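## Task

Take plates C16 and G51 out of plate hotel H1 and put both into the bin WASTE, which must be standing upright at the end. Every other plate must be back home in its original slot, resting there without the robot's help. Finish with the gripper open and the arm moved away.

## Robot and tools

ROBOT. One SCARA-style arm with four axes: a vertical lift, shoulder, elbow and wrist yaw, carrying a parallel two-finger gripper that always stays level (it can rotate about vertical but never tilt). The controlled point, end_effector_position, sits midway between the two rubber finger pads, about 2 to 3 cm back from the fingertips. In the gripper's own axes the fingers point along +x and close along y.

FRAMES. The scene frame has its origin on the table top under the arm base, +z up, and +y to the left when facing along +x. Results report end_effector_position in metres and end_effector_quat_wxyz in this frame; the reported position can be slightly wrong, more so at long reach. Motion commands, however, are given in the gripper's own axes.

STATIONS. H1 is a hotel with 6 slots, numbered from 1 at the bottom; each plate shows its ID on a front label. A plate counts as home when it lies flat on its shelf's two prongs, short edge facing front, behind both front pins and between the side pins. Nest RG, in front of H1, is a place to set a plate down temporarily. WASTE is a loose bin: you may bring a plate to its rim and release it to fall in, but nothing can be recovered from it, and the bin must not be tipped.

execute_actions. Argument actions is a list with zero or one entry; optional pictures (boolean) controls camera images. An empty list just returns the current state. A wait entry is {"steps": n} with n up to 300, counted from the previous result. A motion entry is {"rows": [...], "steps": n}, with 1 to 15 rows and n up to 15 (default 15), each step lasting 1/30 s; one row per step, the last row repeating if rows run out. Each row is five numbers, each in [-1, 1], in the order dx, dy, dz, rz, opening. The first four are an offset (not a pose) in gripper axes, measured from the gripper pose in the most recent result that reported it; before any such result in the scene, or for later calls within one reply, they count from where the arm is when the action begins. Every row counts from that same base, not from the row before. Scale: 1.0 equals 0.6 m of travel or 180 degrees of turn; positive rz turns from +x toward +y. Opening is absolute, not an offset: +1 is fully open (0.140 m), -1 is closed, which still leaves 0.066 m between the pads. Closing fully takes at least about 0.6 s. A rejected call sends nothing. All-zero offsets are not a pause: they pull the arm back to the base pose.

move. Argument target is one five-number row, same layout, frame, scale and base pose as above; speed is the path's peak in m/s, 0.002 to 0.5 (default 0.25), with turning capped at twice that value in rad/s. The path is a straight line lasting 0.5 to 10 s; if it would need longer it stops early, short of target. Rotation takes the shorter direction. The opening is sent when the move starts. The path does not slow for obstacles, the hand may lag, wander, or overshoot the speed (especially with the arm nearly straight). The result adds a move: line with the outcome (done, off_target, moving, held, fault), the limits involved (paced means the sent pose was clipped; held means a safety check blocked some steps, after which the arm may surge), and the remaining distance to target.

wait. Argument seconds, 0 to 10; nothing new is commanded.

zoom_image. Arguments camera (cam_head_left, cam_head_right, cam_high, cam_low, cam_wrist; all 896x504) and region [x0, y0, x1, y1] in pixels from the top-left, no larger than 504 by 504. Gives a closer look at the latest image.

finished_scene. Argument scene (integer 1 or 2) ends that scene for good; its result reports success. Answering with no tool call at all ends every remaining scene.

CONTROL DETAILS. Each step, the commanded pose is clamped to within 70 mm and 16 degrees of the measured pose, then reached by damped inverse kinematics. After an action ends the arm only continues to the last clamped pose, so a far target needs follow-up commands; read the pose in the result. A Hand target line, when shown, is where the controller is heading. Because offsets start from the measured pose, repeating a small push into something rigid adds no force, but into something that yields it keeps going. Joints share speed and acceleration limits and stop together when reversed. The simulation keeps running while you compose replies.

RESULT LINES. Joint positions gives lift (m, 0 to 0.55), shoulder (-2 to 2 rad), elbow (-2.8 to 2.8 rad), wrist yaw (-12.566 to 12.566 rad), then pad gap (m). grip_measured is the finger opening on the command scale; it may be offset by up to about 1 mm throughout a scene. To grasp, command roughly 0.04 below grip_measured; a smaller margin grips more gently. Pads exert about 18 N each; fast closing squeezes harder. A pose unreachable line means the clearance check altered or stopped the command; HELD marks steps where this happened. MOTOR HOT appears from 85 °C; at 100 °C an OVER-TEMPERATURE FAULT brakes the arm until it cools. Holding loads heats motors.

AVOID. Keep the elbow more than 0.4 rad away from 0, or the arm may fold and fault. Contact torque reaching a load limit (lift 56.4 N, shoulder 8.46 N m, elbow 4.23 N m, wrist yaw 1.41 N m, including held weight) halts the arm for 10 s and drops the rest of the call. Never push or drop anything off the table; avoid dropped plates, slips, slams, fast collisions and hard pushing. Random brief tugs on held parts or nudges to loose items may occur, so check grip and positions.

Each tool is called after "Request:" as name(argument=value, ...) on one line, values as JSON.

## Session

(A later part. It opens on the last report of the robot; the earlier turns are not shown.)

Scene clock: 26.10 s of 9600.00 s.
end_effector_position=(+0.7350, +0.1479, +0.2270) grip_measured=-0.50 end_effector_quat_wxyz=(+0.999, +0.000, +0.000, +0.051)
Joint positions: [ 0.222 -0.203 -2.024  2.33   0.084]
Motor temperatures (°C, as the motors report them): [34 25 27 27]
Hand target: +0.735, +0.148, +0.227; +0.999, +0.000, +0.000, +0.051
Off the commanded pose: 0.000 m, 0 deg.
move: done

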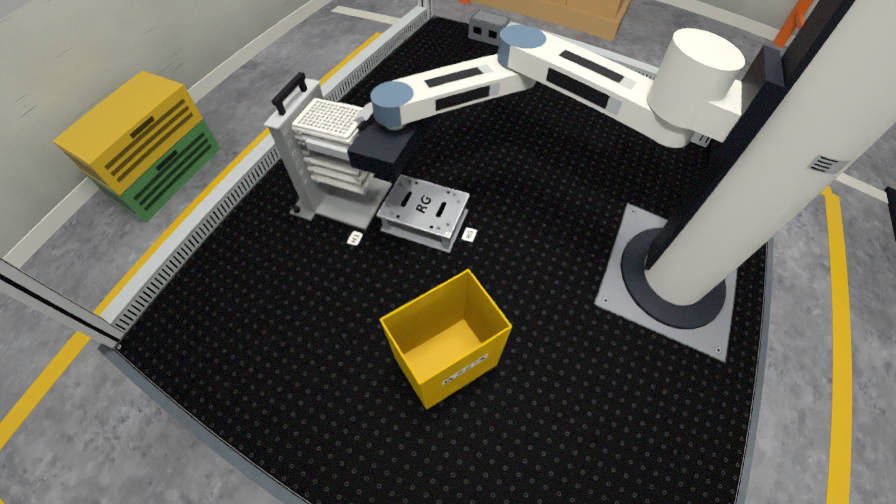

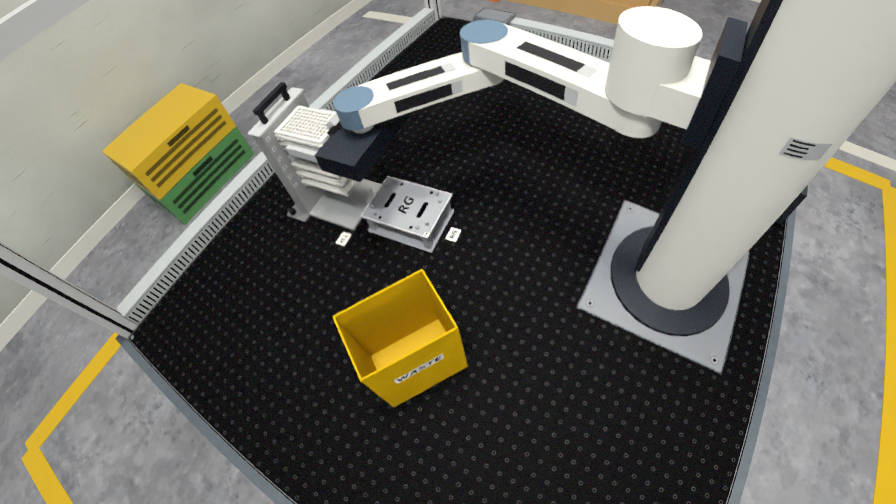

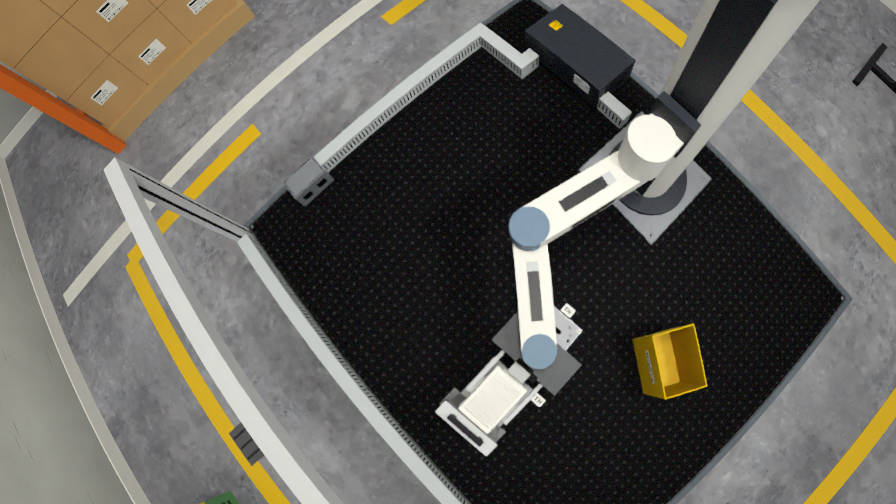

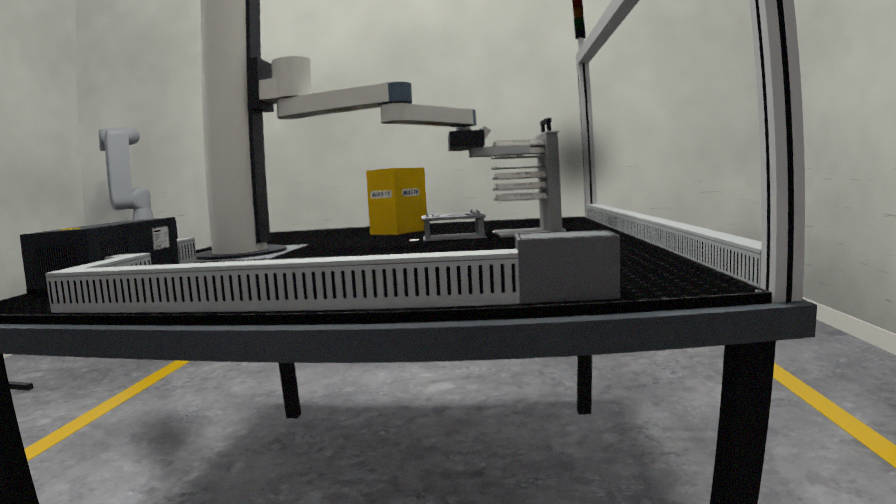

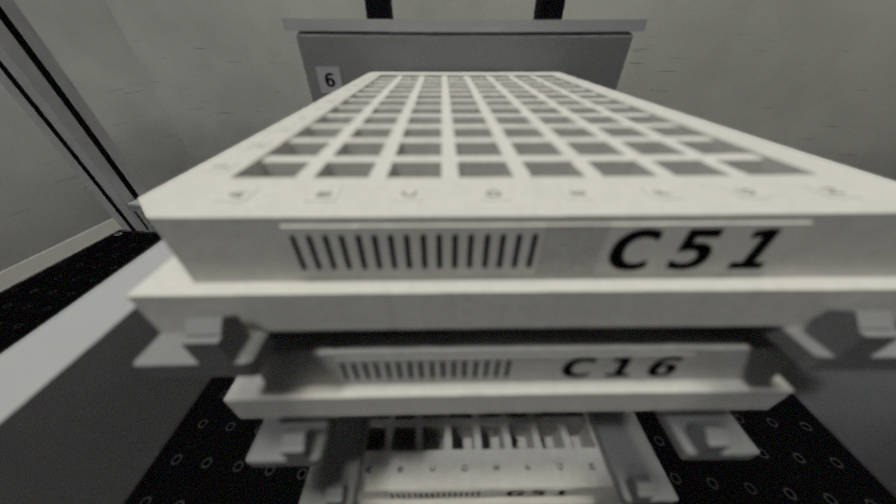

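Request:
move(target=[-0.25,0,0,0,-0.54], speed=0.15)

Request:
move(target=[-0.335,0.477,0.08,0.311,-0.54], speed=0.3)

Scene clock: 34.83 s of 9600.00 s.
end_effector_position=(+0.5856, +0.1327, +0.2270) grip_measured=-0.50 end_effector_quat_wxyz=(+0.999, +0.000, +0.000, +0.051)
Joint positions: [ 0.222 -0.447 -1.203  1.752  0.084]
Motor temperatures (°C, as the motors report them): [34 25 27 27]
Hand target: +0.586, +0.133, +0.227; +0.999, +0.000, +0.000, +0.051
Off the commanded pose: 0.000 m, 0 deg.
After step 90, 4.43 s passed at rest.
move: done

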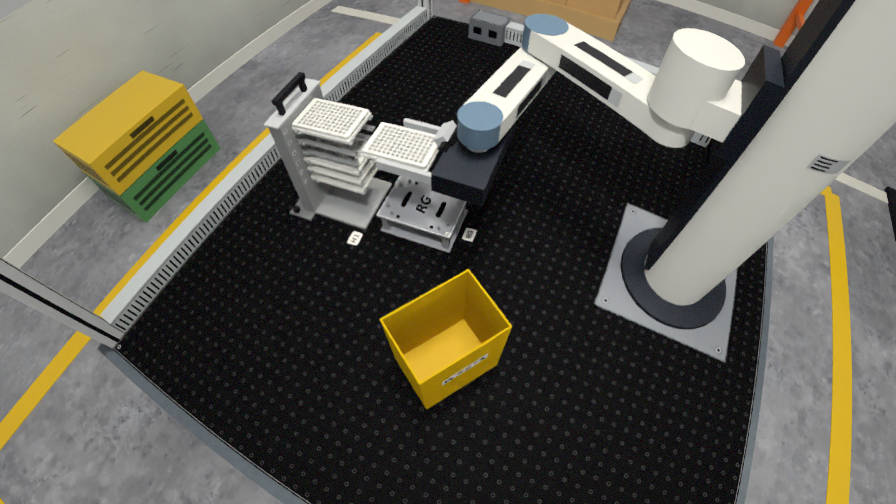

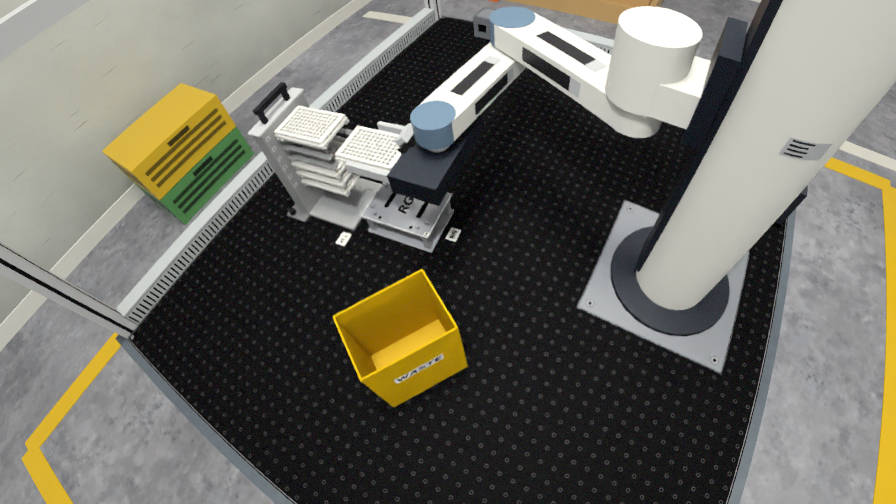

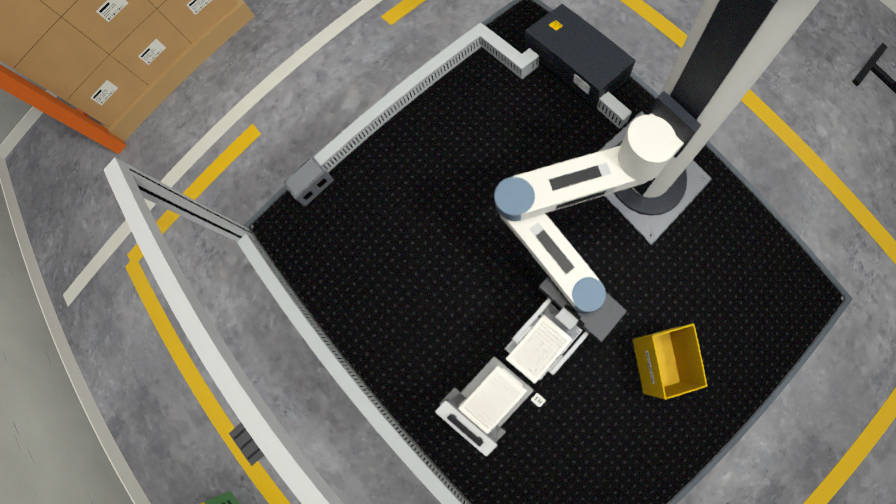

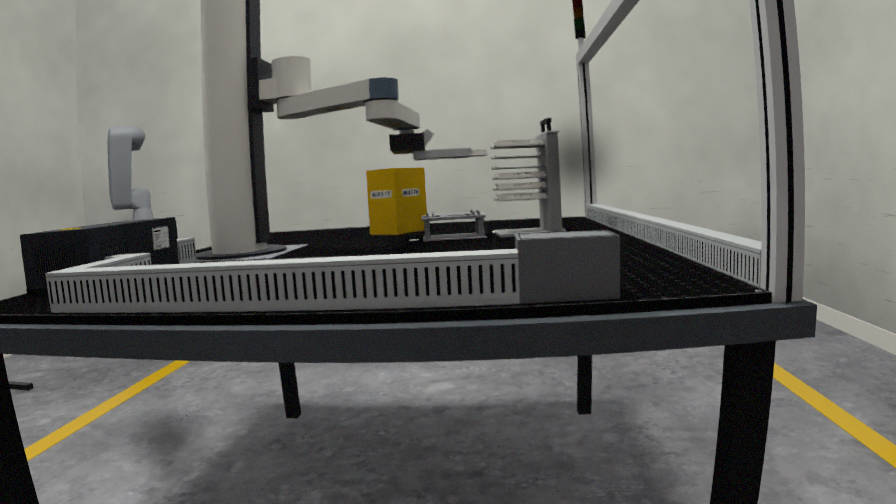

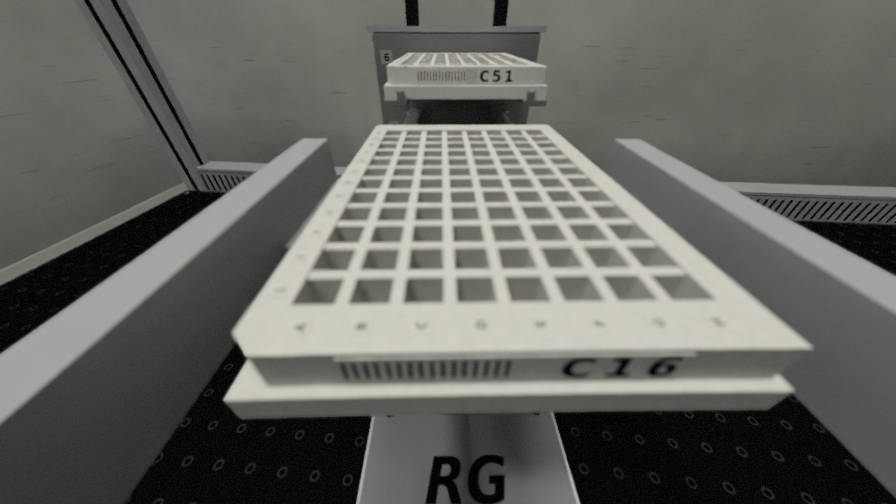

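Scene clock: 36.87 s of 9600.00 s.
end_effector_position=(+0.3563, +0.3967, +0.2750) grip_measured=-0.50 end_effector_quat_wxyz=(+0.858, +0.000, +0.000, +0.514)
Joint positions: [ 0.27   0.314 -1.205  1.971  0.084]
Motor temperatures (°C, as the motors report them): [34 25 27 27]
Hand target: +0.356, +0.397, +0.275; +0.858, +0.000, +0.000, +0.514
Off the commanded pose: 0.000 m, 0 deg.
move: done

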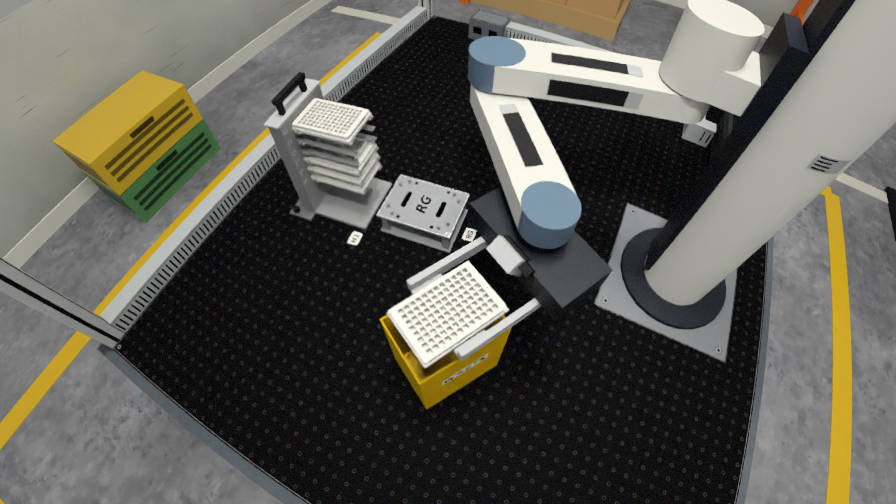

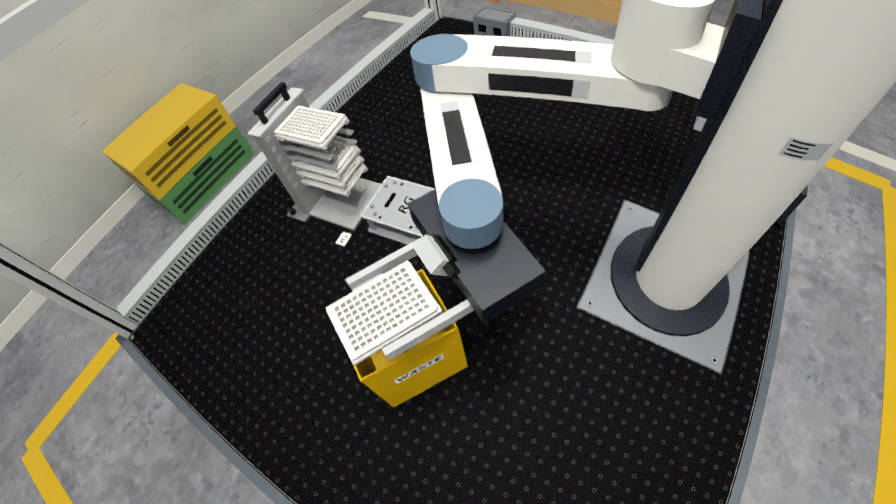

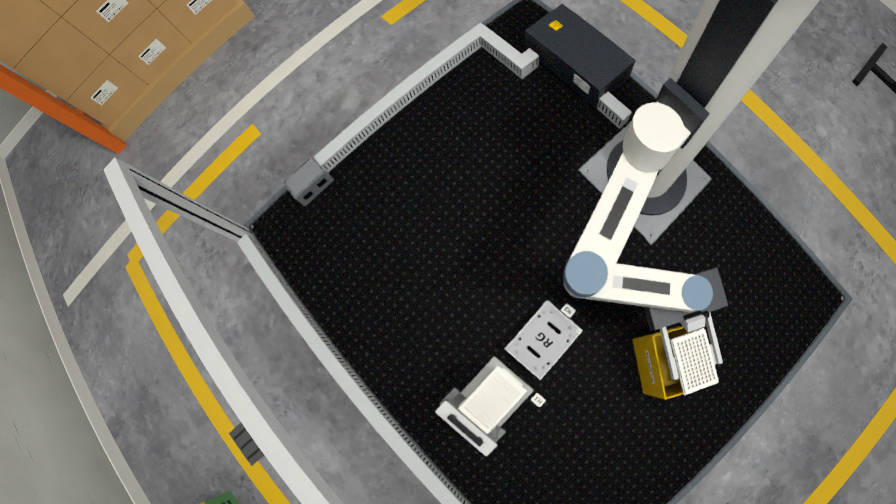

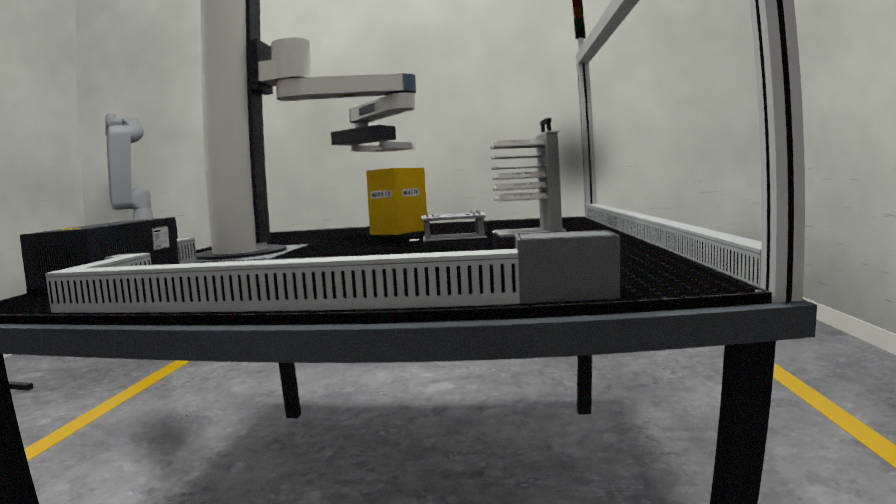

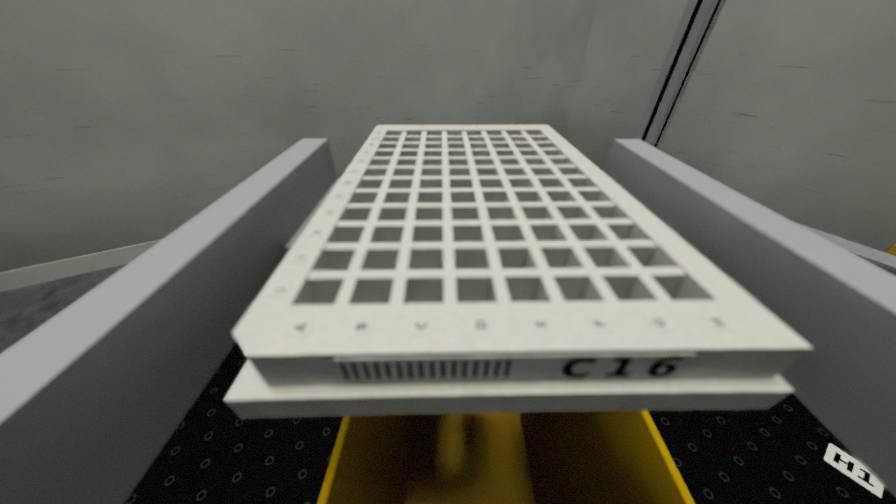

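Request:
move(target=[0.01,-0.014,-0.093,0,-0.54], speed=0.15)

Scene clock: 41.23 s of 9600.00 s.
end_effector_position=(+0.3665, +0.3980, +0.2191) grip_measured=-0.50 end_effector_quat_wxyz=(+0.858, +0.000, +0.000, +0.514)
Joint positions: [ 0.214  0.295 -1.23   2.016  0.084]
Motor temperatures (°C, as the motors report them): [34 25 27 27]
Hand target: +0.367, +0.398, +0.219; +0.858, +0.000, +0.000, +0.514
Off the commanded pose: 0.000 m, 0 deg.
After step 90, 0.60 s passed at rest.
move: done

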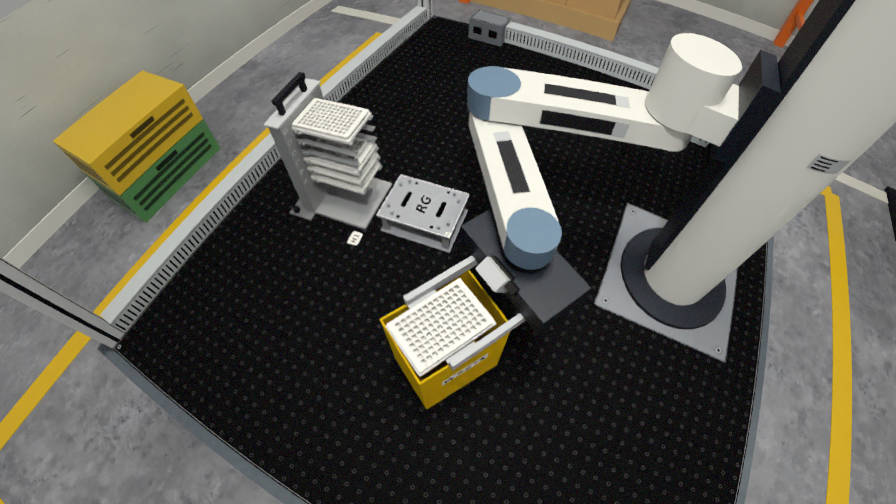

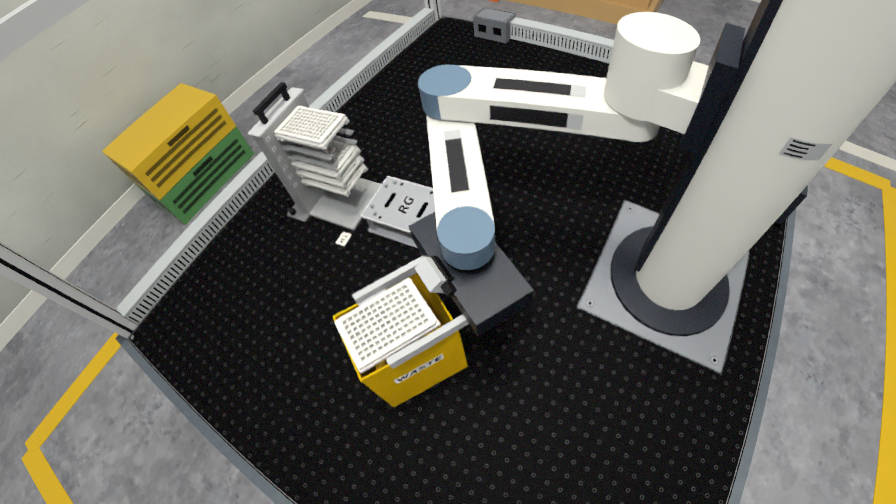

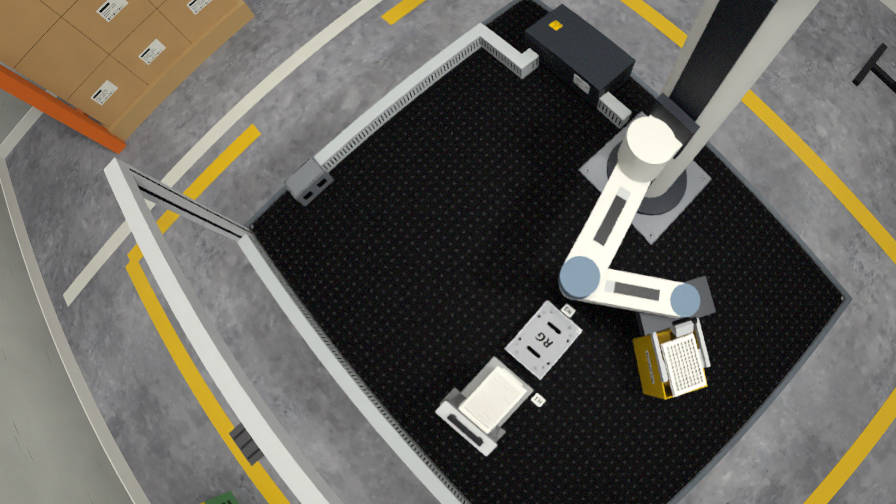

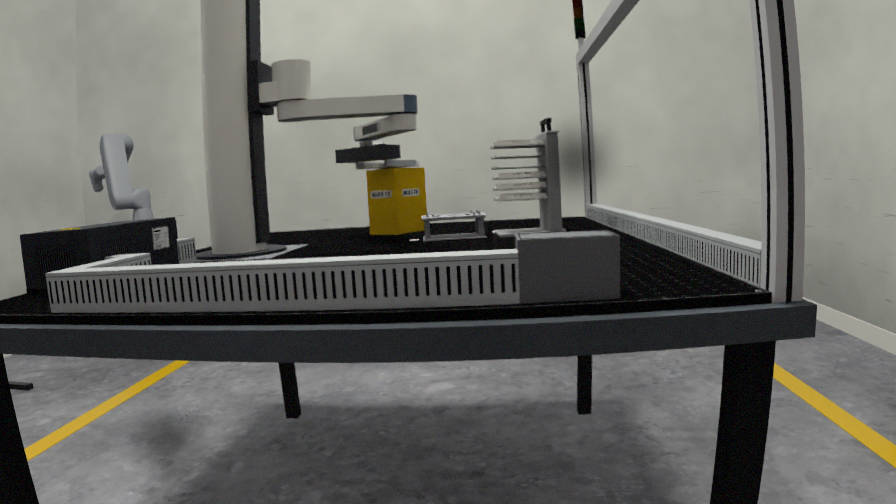

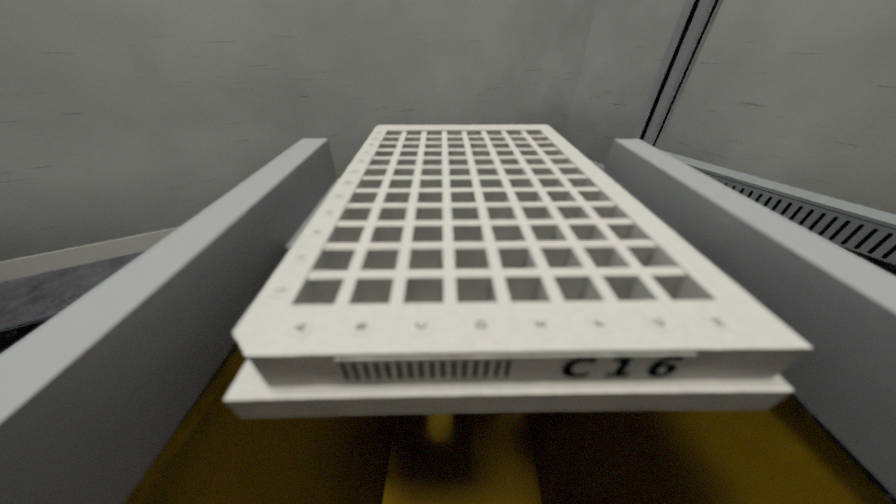

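Slightly back, then release.

Request:
move(target=[-0.014,0,-0.006,0,-0.54], speed=0.1)

Request:
move(target=[0,0,0,0,0.2])

Scene clock: 46.53 s of 9600.00 s.
end_effector_position=(+0.3624, +0.3907, +0.2156) grip_measured=-0.50 end_effector_quat_wxyz=(+0.858, +0.000, +0.000, +0.514)
Joint positions: [ 0.211  0.282 -1.191  1.99   0.084]
Motor temperatures (°C, as the motors report them): [34 25 27 27]
Hand target: +0.363, +0.391, +0.216; +0.858, +0.000, +0.000, +0.514
Off the commanded pose: 0.000 m, 0 deg.
After step 90, 1.60 s passed at rest.
move: done

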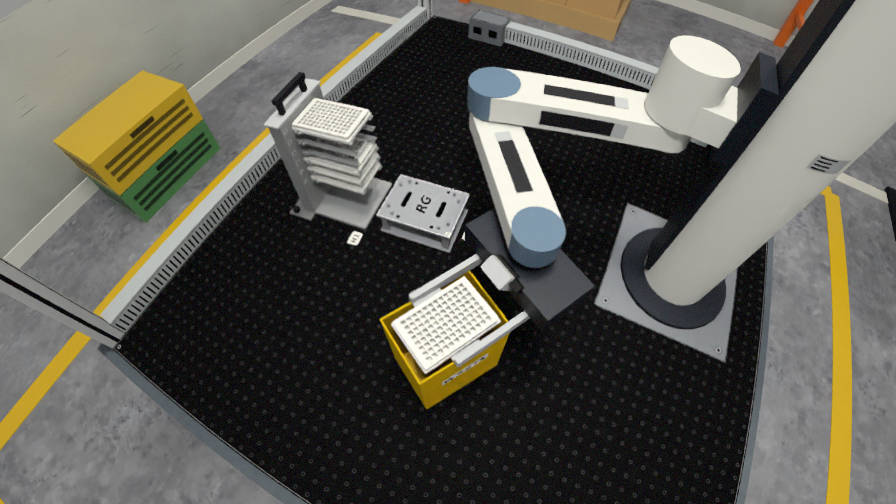

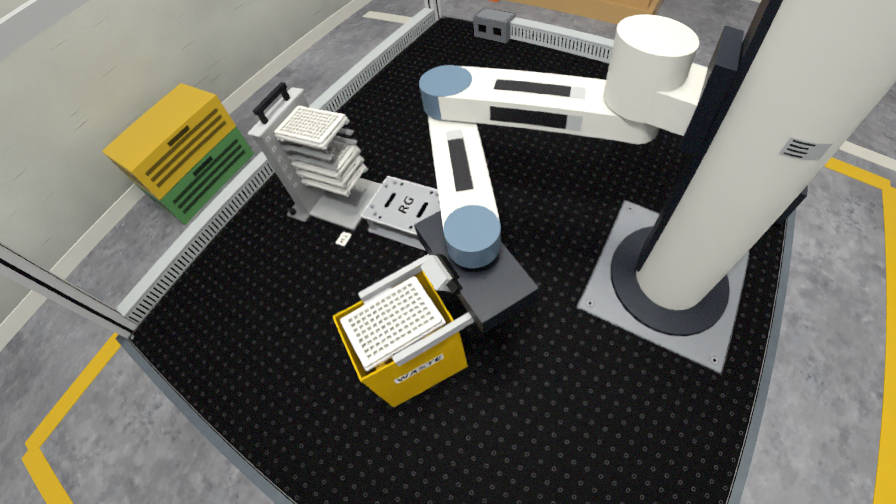

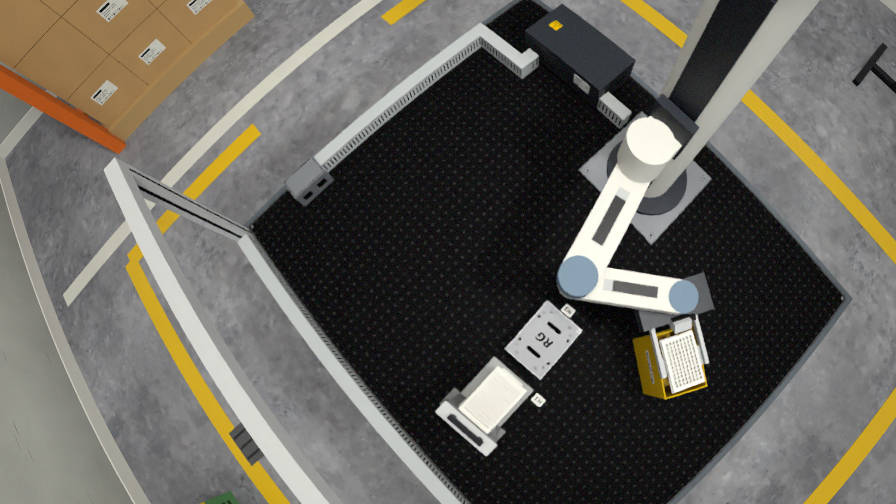

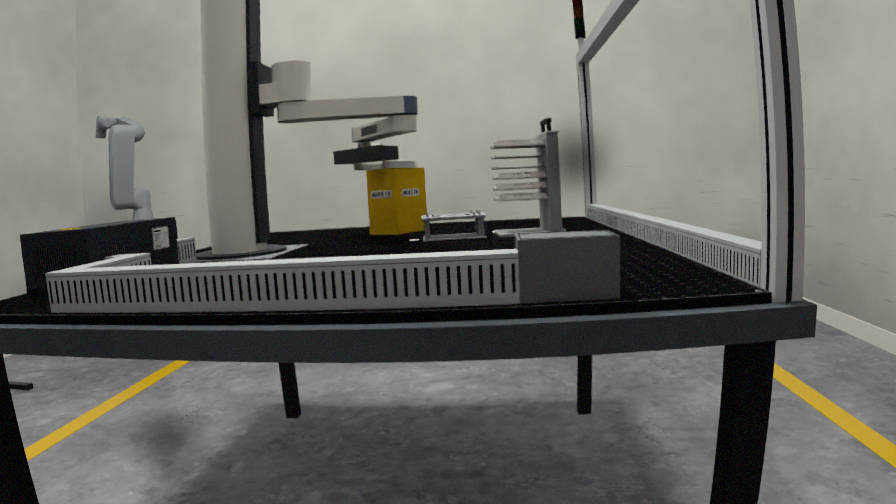

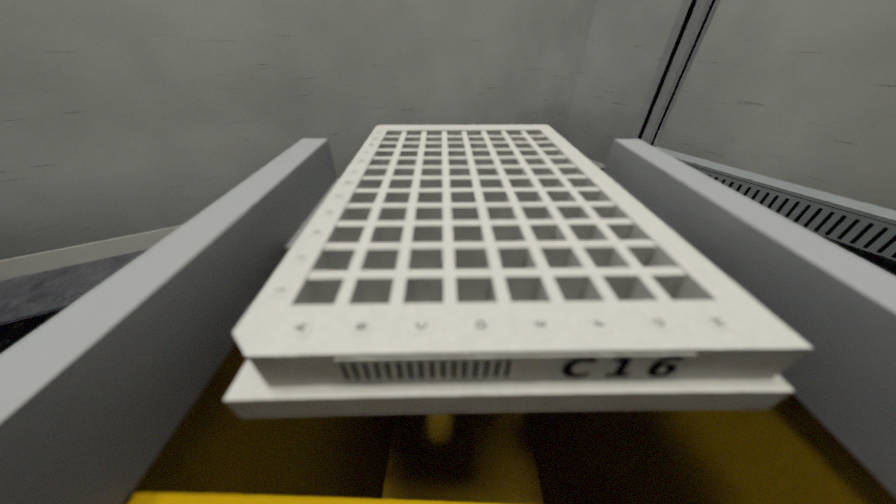

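Scene clock: 47.03 s of 9600.00 s.
end_effector_position=(+0.3624, +0.3907, +0.2156) grip_measured=+0.20 end_effector_quat_wxyz=(+0.858, +0.000, +0.000, +0.514)
Joint positions: [ 0.211  0.282 -1.191  1.99   0.11 ]
Motor temperatures (°C, as the motors report them): [34 25 27 27]
Hand target: +0.362, +0.391, +0.216; +0.858, +0.000, +0.000, +0.514
Off the commanded pose: 0.000 m, 0 deg.
move: done

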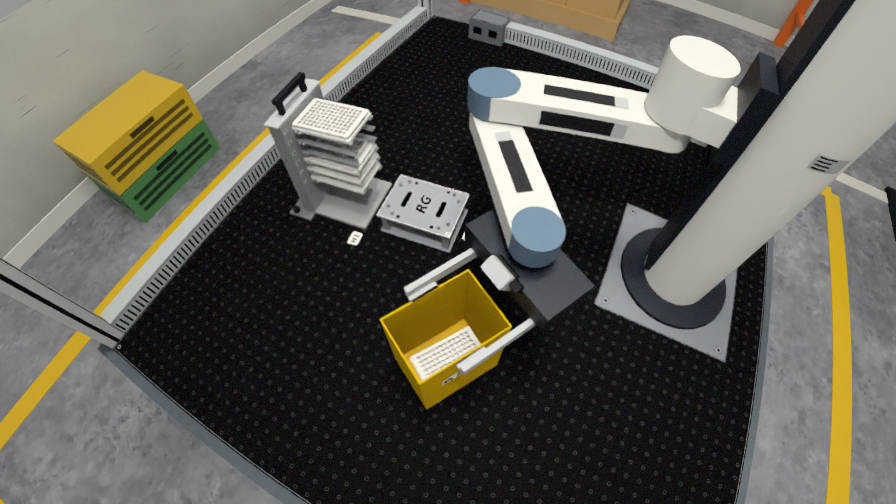

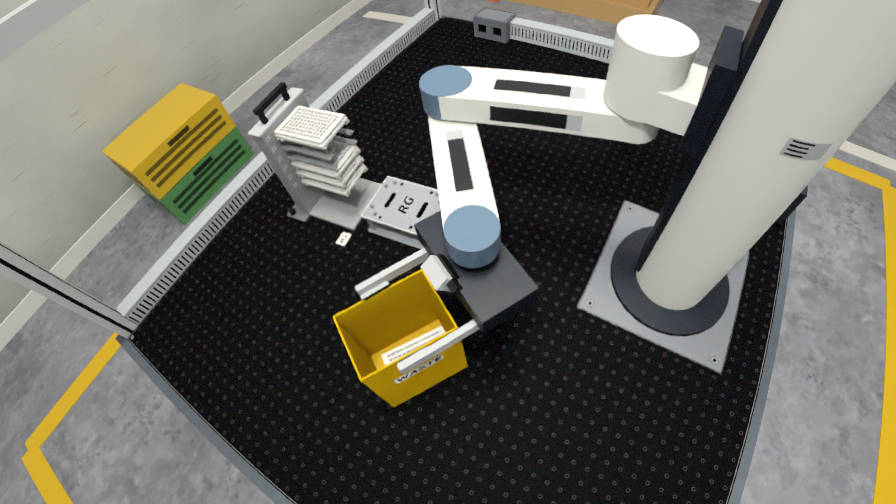

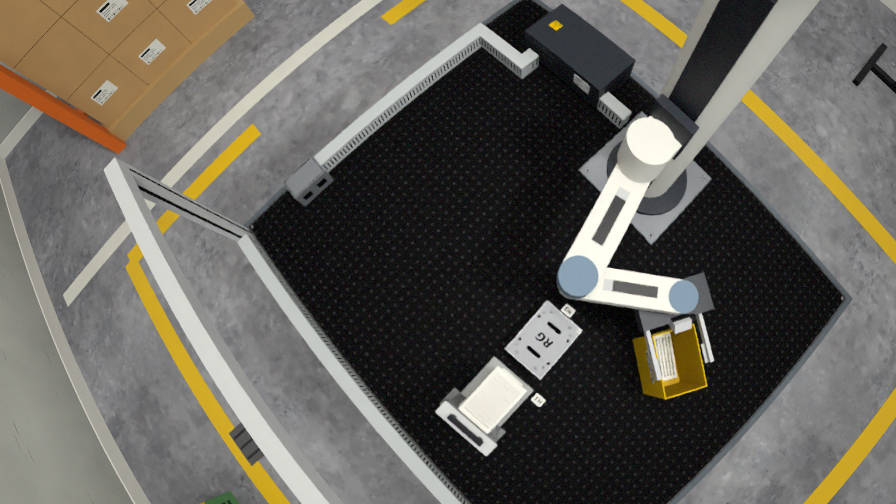

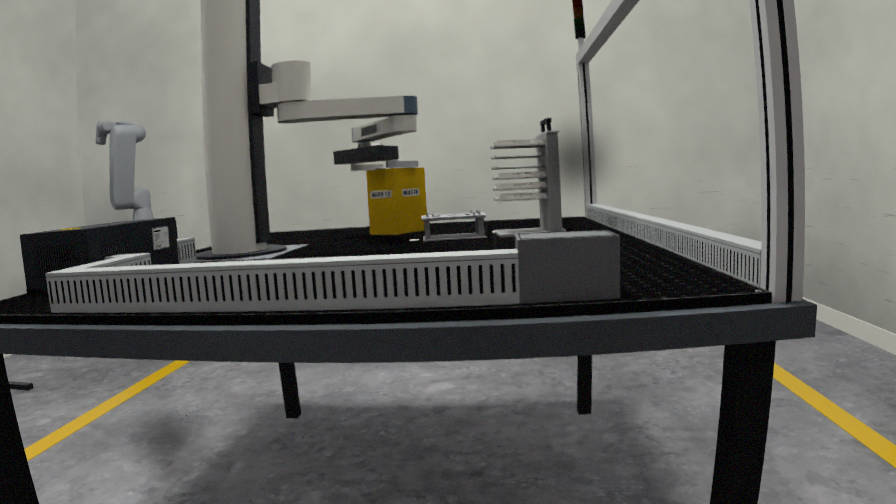

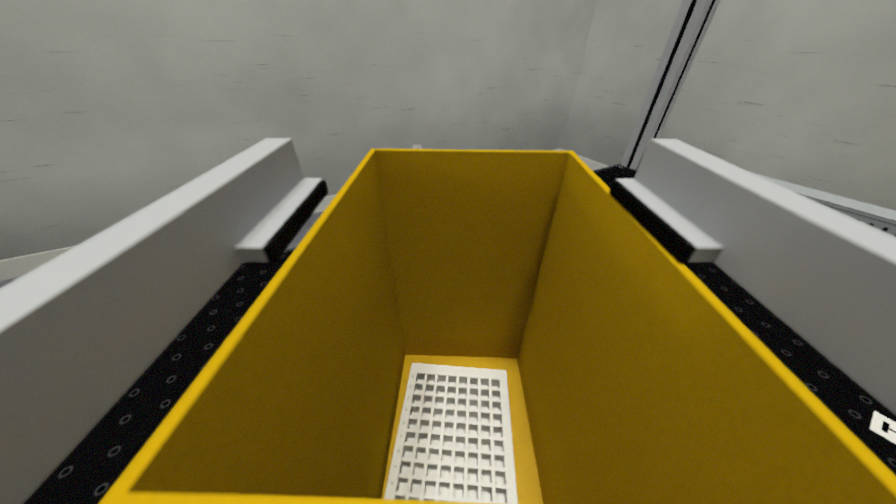

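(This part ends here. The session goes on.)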